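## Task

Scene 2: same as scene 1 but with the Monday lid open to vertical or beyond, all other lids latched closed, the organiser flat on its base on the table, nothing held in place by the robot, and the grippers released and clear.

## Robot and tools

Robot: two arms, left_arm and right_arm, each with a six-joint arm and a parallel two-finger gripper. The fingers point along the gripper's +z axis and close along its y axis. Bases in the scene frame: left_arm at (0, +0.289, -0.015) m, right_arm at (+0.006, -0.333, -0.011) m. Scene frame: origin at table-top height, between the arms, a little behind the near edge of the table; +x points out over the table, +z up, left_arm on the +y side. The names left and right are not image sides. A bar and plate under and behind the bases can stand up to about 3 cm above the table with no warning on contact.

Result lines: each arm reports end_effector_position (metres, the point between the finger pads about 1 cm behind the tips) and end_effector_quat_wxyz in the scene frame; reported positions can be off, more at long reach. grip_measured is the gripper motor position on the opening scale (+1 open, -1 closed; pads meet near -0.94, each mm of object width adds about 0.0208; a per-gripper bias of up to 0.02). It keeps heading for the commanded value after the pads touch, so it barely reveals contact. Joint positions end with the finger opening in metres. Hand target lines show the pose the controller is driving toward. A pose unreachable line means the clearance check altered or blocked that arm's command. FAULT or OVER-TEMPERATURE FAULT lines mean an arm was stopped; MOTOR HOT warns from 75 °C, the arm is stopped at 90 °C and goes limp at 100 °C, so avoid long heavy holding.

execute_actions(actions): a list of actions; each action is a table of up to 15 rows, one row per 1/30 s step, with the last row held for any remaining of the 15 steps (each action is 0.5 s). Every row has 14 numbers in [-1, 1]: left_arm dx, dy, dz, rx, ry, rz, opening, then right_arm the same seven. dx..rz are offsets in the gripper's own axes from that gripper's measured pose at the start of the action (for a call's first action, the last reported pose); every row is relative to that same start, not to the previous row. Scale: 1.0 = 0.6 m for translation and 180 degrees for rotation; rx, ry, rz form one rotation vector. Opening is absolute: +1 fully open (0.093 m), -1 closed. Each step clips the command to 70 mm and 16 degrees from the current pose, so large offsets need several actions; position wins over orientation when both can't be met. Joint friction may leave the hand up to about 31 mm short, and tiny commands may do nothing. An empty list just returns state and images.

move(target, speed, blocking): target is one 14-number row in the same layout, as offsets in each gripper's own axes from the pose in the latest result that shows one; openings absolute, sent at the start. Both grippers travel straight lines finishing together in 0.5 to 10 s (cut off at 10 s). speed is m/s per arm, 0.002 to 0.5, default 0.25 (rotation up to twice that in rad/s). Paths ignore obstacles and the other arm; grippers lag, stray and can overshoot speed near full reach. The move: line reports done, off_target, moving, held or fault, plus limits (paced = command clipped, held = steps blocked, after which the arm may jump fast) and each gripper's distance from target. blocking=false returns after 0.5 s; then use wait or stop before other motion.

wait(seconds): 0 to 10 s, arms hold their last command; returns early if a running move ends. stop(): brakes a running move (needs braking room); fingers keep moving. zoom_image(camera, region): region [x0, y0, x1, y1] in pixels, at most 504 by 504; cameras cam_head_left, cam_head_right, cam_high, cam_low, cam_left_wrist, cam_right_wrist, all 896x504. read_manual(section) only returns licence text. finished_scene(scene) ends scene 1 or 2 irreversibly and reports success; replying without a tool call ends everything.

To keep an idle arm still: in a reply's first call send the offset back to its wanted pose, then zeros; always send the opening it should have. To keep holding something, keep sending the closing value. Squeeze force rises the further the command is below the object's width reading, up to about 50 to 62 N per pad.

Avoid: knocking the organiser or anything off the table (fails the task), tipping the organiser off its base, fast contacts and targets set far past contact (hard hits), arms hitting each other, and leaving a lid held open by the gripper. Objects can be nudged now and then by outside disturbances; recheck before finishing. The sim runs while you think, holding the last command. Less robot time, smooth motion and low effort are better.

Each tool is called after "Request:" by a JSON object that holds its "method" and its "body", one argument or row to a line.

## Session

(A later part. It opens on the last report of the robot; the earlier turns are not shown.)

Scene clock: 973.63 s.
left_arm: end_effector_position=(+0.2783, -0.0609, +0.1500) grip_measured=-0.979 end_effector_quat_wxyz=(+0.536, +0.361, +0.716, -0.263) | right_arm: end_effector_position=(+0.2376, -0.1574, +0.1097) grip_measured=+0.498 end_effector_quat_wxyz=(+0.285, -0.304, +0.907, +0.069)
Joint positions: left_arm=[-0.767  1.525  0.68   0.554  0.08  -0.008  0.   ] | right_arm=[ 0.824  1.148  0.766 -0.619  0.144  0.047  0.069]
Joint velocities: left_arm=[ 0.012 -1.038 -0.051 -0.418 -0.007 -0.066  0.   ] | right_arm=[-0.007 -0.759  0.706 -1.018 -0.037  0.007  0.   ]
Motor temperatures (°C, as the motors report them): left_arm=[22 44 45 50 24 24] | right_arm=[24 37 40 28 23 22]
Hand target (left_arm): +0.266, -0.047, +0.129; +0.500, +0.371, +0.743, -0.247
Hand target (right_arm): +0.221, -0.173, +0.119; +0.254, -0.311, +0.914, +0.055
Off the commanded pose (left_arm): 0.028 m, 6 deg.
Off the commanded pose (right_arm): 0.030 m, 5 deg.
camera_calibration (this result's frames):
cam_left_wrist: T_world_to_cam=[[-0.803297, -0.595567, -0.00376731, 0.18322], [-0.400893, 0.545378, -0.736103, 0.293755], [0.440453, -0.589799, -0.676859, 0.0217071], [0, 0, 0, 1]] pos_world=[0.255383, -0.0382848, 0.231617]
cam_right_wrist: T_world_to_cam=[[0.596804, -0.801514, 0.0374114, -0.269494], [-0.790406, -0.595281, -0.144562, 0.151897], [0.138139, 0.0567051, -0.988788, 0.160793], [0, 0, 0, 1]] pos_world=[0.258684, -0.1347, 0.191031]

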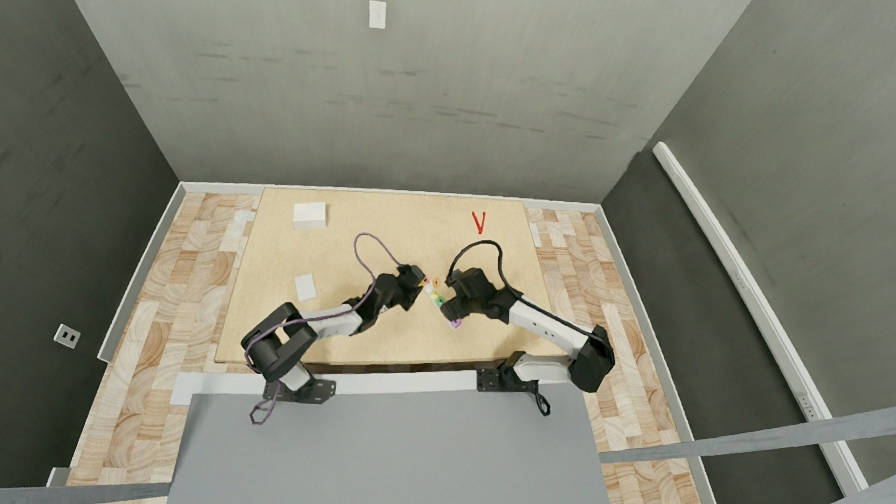

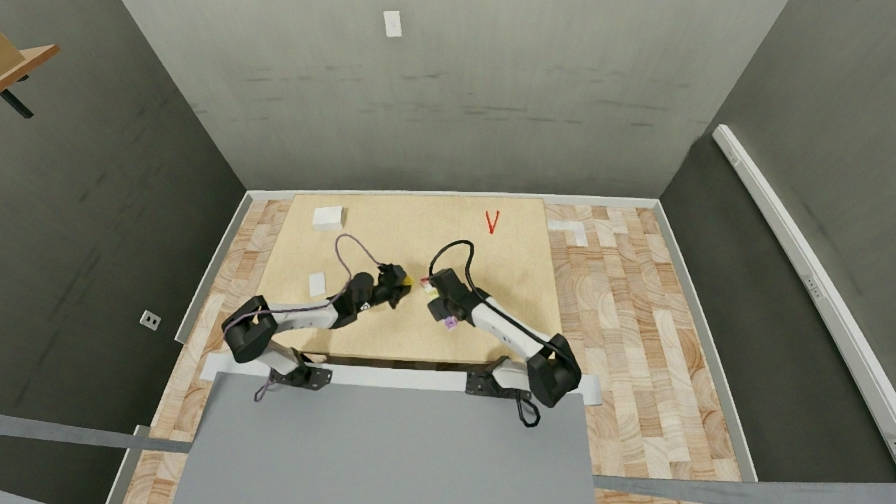

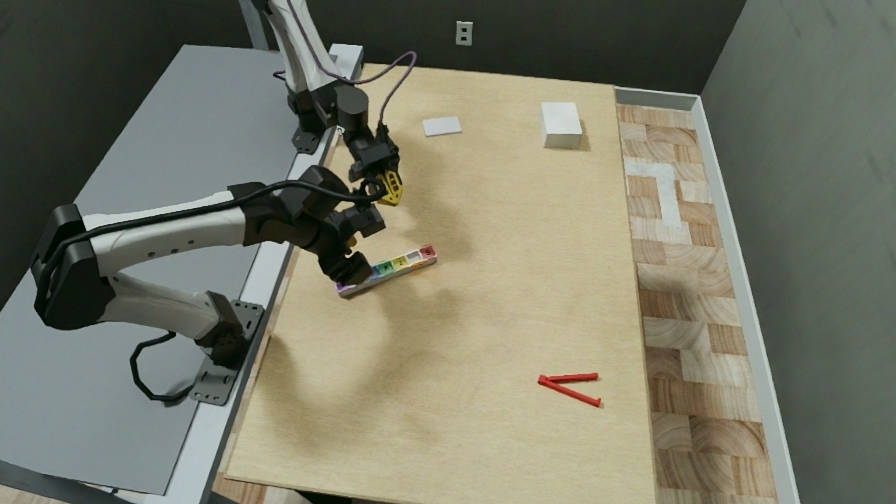

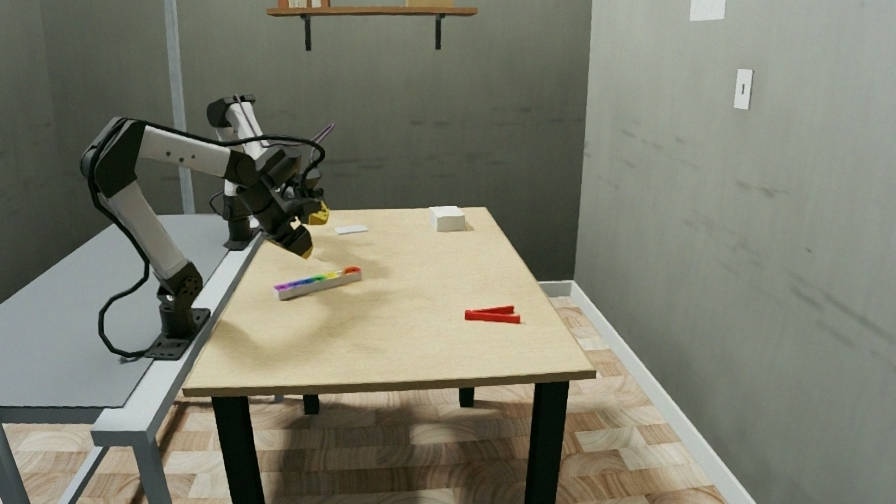

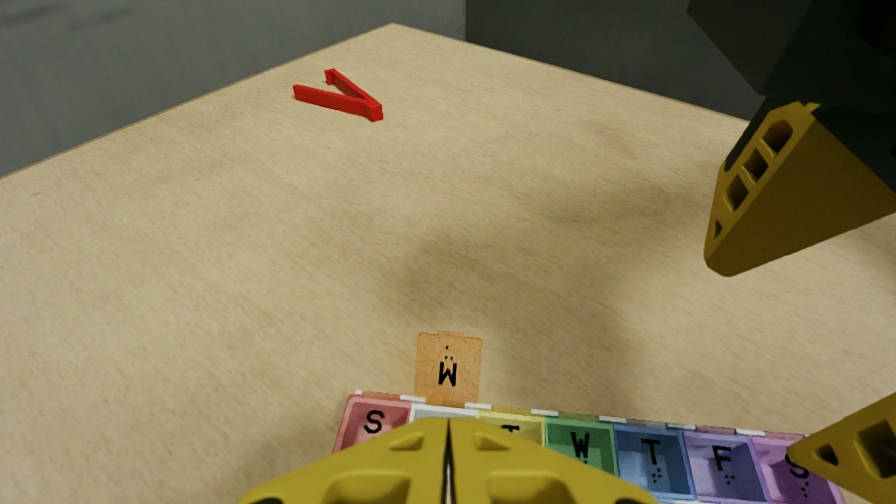

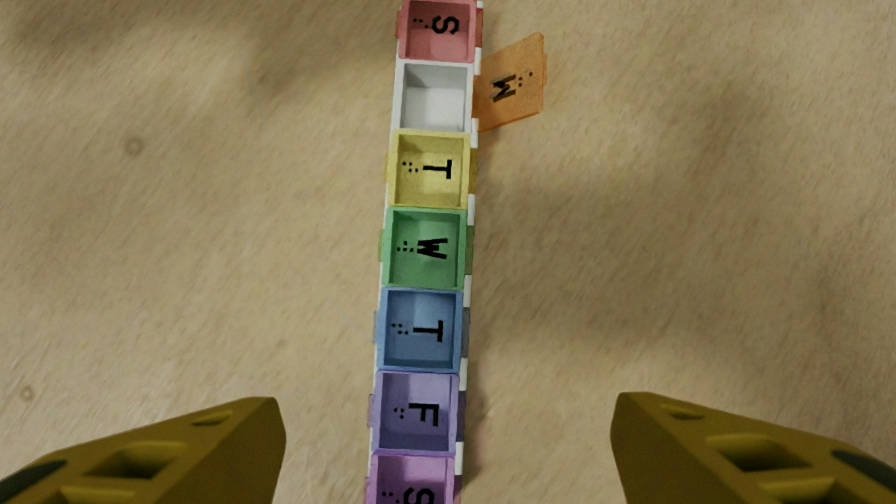

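Request:
{"method": "execute_actions", "body": {
  "actions": []
}}

Request:
{"method": "zoom_image", "body": {
  "camera": "cam_low",
  "region": [260, 250, 380, 310]
}}

Request:
{"method": "zoom_image", "body": {
  "camera": "cam_left_wrist",
  "region": [300, 280, 804, 504]
}}

Request:
{"method": "zoom_image", "body": {
  "camera": "cam_head_left",
  "region": [400, 260, 490, 340]
}}

Scene clock: 976.93 s.
left_arm: end_effector_position=(+0.2705, -0.0519, +0.1481) grip_measured=-0.979 end_effector_quat_wxyz=(+0.520, +0.366, +0.728, -0.256) | right_arm: end_effector_position=(+0.2217, -0.1728, +0.1192) grip_measured=+0.498 end_effector_quat_wxyz=(+0.256, -0.310, +0.914, +0.057)
Joint positions: left_arm=[-0.767  1.469  0.668  0.465  0.08  -0.008  0.   ] | right_arm=[ 0.824  1.104  0.813 -0.776  0.144  0.047  0.069]
Joint velocities: left_arm=[ 0.007 -0.012 -0.007 -0.007 -0.022  0.007  0.   ] | right_arm=[-0.017  0.017 -0.012 -0.007 -0.081  0.037 -0.   ]
Motor temperatures (°C, as the motors report them): left_arm=[22 44 44 50 24 24] | right_arm=[24 36 40 28 23 22]
Hand target (left_arm): +0.266, -0.047, +0.129; +0.500, +0.371, +0.743, -0.247
Hand target (right_arm): +0.221, -0.173, +0.119; +0.253, -0.311, +0.914, +0.055
Off the commanded pose (left_arm): 0.020 m, 4 deg.
Off the commanded pose (right_arm): 0.006 m, 1 deg.
camera_calibration (this result's frames):
cam_left_wrist: T_world_to_cam=[[-0.802258, -0.596977, -0.00025029, 0.181462], [-0.422899, 0.568616, -0.705572, 0.286886], [0.421352, -0.565945, -0.708638, 0.0402173], [0, 0, 0, 1]] pos_world=[0.249958, -0.0320382, 0.230963]
cam_right_wrist: T_world_to_cam=[[0.60113, -0.797913, 0.0444605, -0.273909], [-0.79398, -0.602634, -0.0801709, 0.123422], [0.0907629, 0.0128924, -0.995789, 0.177027], [0, 0, 0, 1]] pos_world=[0.246582, -0.146459, 0.198355]

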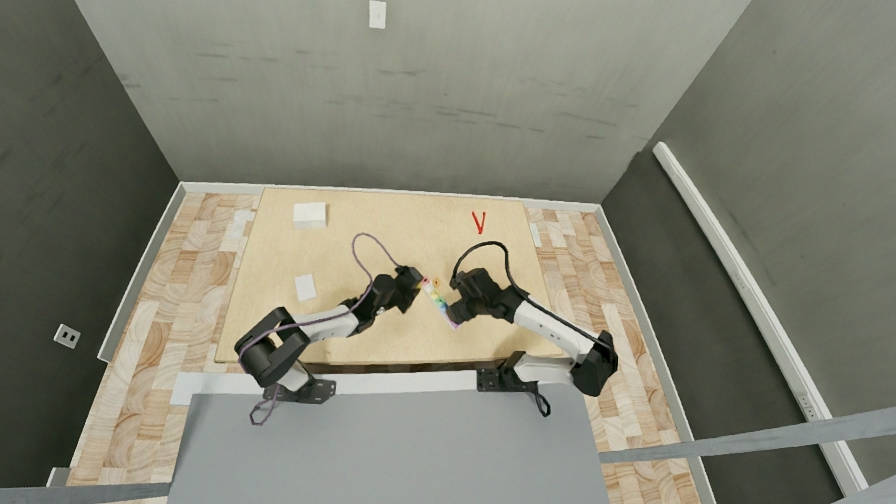

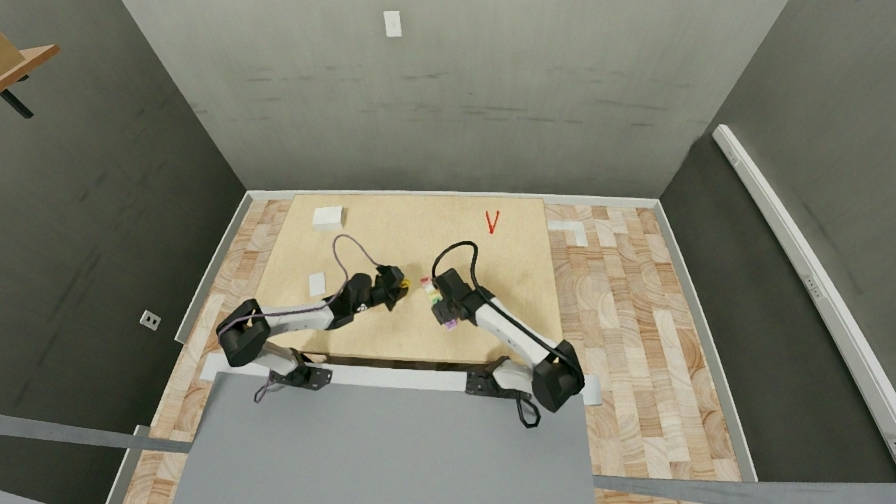

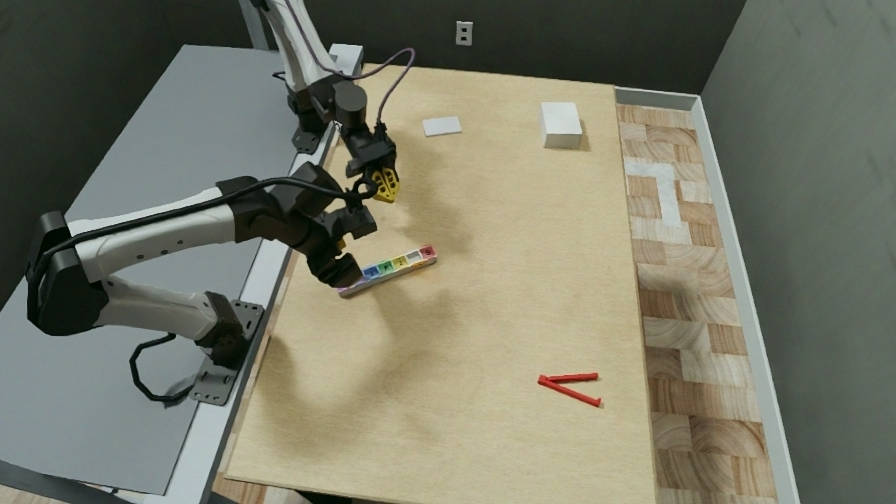

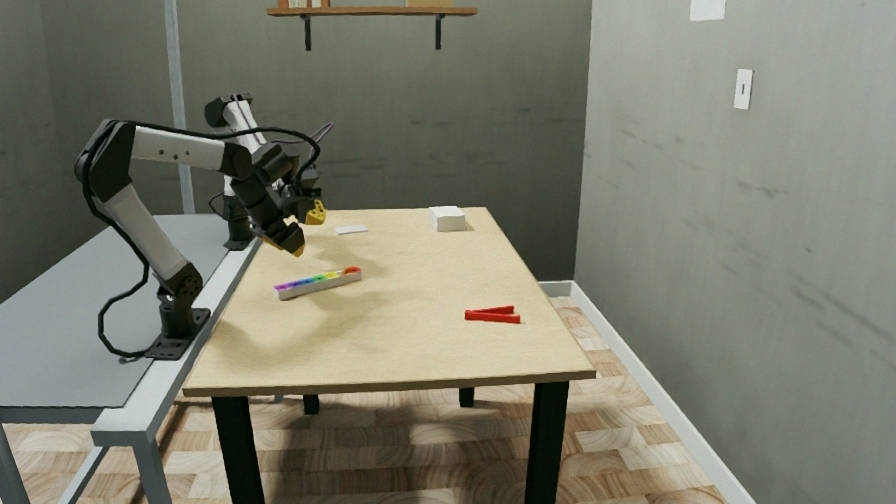

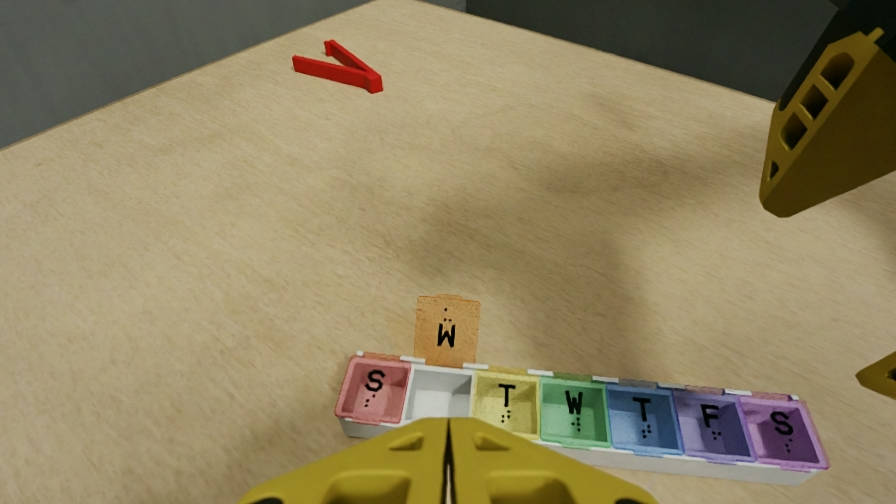

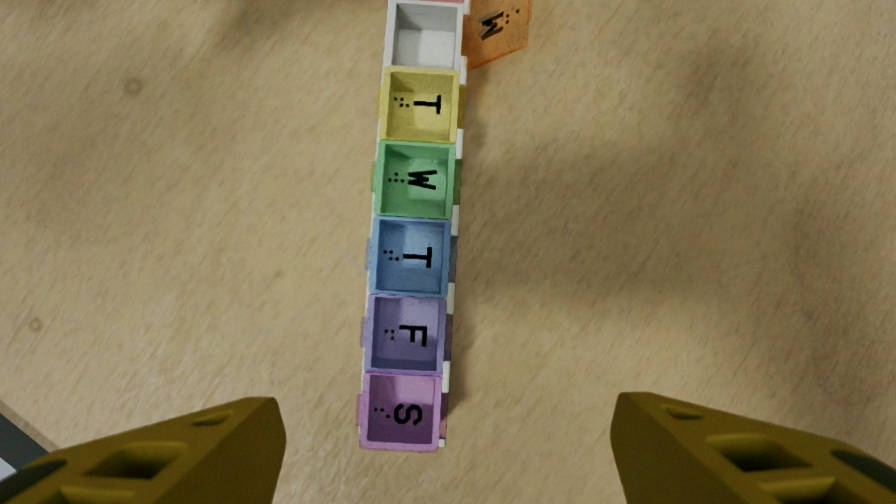

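Region (260, 250, 380, 310) of cam_low's 896x504 image, scaled by 4.200, with more detail than that image has.

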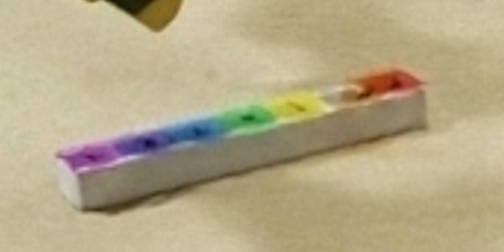

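Region (300, 280, 804, 504) of cam_left_wrist's 896x504 image, scaled by 1.000.

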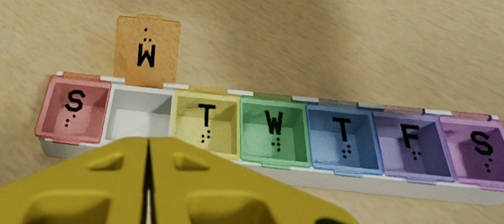

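Region (400, 260, 490, 340) of cam_head_left's 896x504 image, scaled by 5.600, with more detail than that image has.

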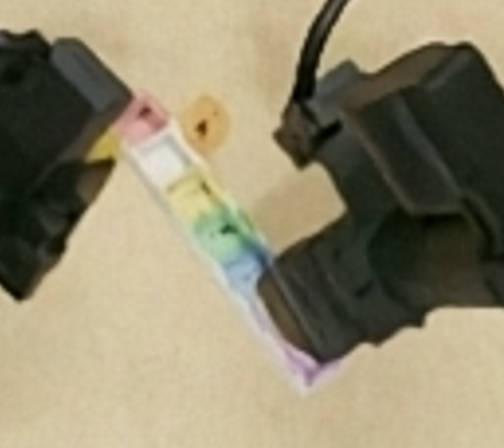

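Request:
{"method": "zoom_image", "body": {
  "camera": "cam_left_wrist",
  "region": [520, 370, 850, 495]
}}

Request:
{"method": "zoom_image", "body": {
  "camera": "cam_left_wrist",
  "region": [320, 340, 560, 450]
}}

Region (520, 370, 850, 495) of cam_left_wrist's 896x504 image, scaled by 1.527, with more detail than that image has; it fills the top 191 rows of this view, and the rest is white.

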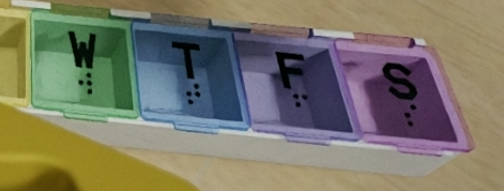

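Region (320, 340, 560, 450) of cam_left_wrist's 896x504 image, scaled by 2.100, with more detail than that image has; it fills the top 231 rows of this view, and the rest is white.

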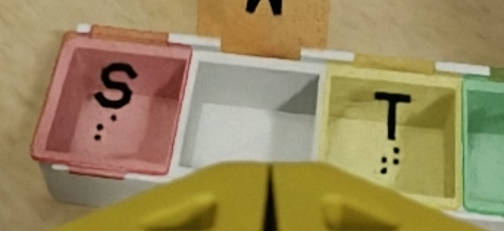

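Request:
{"method": "execute_actions", "body": {
  "actions": [
    [[0,0,0,0,0,0,-1,0,-0.002,-0.015,0,0,0,0.5],[0,0,0,0,0,0,-1,0,-0.0035,-0.025,0,0,0,0.5],[0,0,0,0,0,0,-1,0,-0.0056,-0.04,0,0,0,0.5],[0,0,0,0,0,0,-1,0,-0.008,-0.057,0,0,0,0.5],[0,0,0,0,0,0,-1,0,-0.0104,-0.074,0,0,0,0.5],[0,0,0,0,0,0,-1,0,-0.0125,-0.089,0,0,0,0.5],[0,0,0,0,0,0,-1,0,-0.014,-0.1,0,0,0,0.5],[0,0,0,0,0,0,-1,0,-0.015,-0.107,0,0,0,0.5],[0,0,0,0,0,0,-1,0,-0.0154,-0.11,0,0,0,0.5]]
  ]
}}

Scene clock: 983.27 s.
left_arm: end_effector_position=(+0.2705, -0.0519, +0.1481) grip_measured=-0.979 end_effector_quat_wxyz=(+0.520, +0.366, +0.728, -0.256) | right_arm: end_effector_position=(+0.2054, -0.1917, +0.1780) grip_measured=+0.498 end_effector_quat_wxyz=(+0.271, -0.306, +0.910, +0.063)
Joint positions: left_arm=[-0.767  1.469  0.668  0.465  0.08  -0.008  0.   ] | right_arm=[ 0.824  0.996  0.982 -1.019  0.144  0.047  0.069]
Joint velocities: left_arm=[-0.007  0.002  0.002  0.051  0.022 -0.037  0.   ] | right_arm=[ 0.002 -0.017 -0.002 -0.3   -0.125 -0.051  0.   ]
Motor temperatures (°C, as the motors report them): left_arm=[22 43 44 50 24 24] | right_arm=[24 36 40 28 23 22]
Hand target (left_arm): +0.270, -0.052, +0.148; +0.520, +0.366, +0.728, -0.256
Hand target (right_arm): +0.199, -0.197, +0.177; +0.257, -0.310, +0.914, +0.057
Off the commanded pose (left_arm): 0.000 m, 0 deg.
Off the commanded pose (right_arm): 0.009 m, 2 deg.
camera_calibration (this result's frames):
cam_left_wrist: T_world_to_cam=[[-0.802258, -0.596977, -0.00025029, 0.181462], [-0.422899, 0.568616, -0.705572, 0.286886], [0.421352, -0.565945, -0.708638, 0.0402173], [0, 0, 0, 1]] pos_world=[0.249958, -0.0320382, 0.230963]
cam_right_wrist: T_world_to_cam=[[0.598813, -0.799849, 0.0407961, -0.281043], [-0.792484, -0.59912, -0.114123, 0.110138], [0.115723, 0.0360083, -0.992629, 0.235986], [0, 0, 0, 1]] pos_world=[0.228266, -0.167304, 0.258281]

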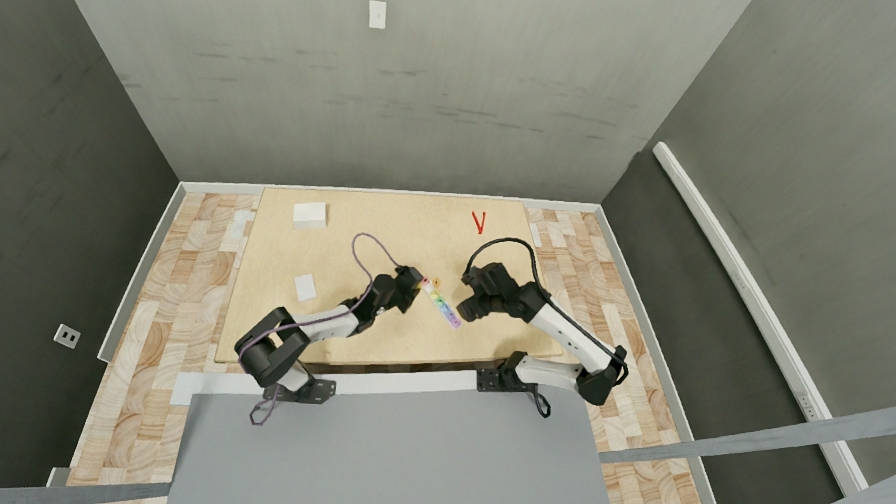

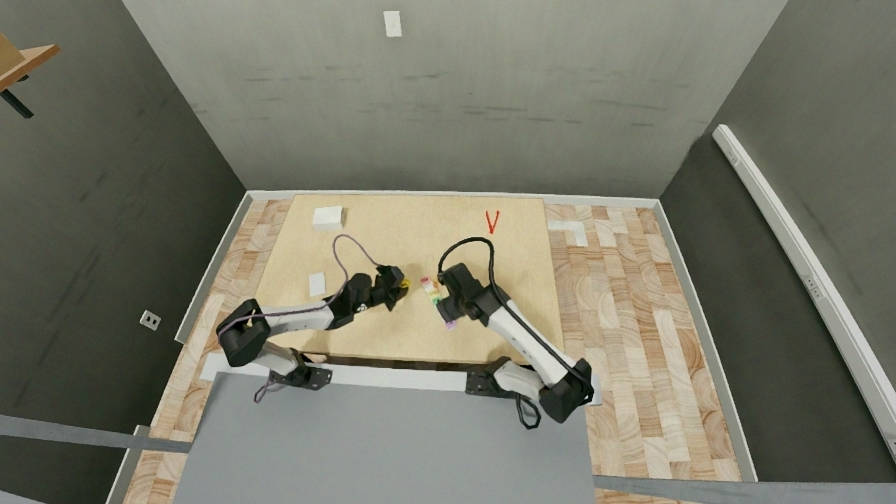

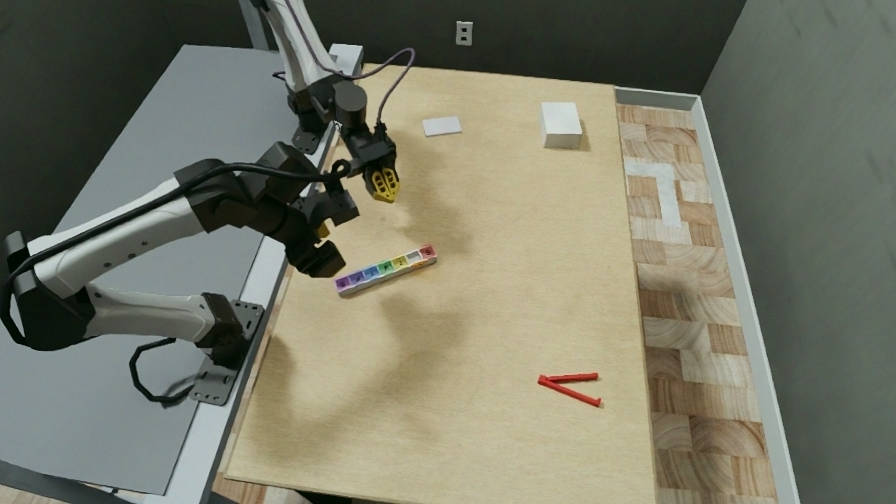

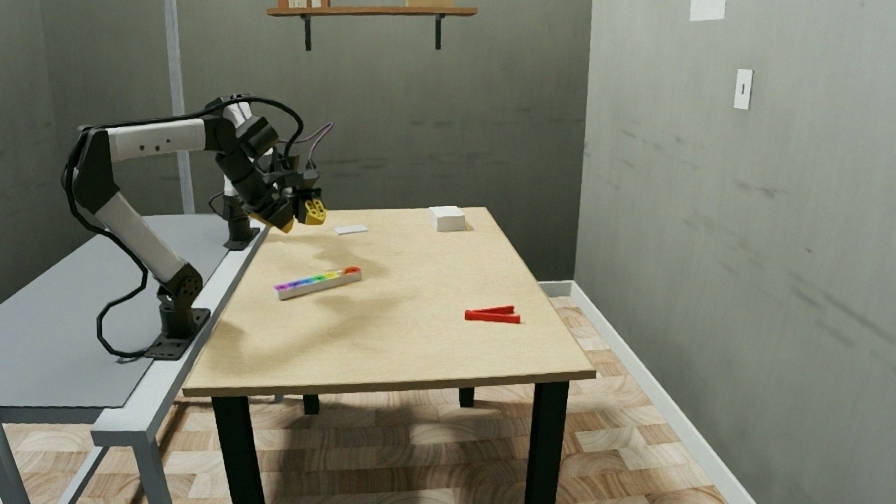

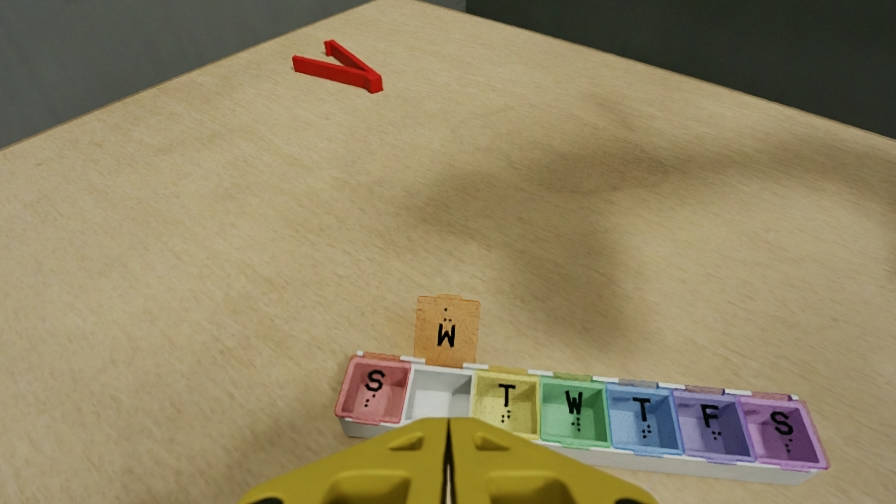

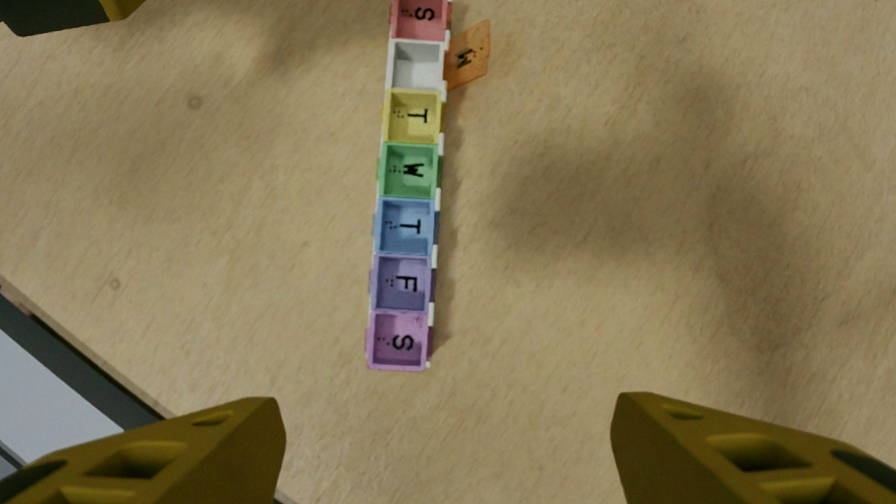

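Request:
{"method": "finished_scene", "body": {
  "scene": 2
}}

The scene is finished: the task was done.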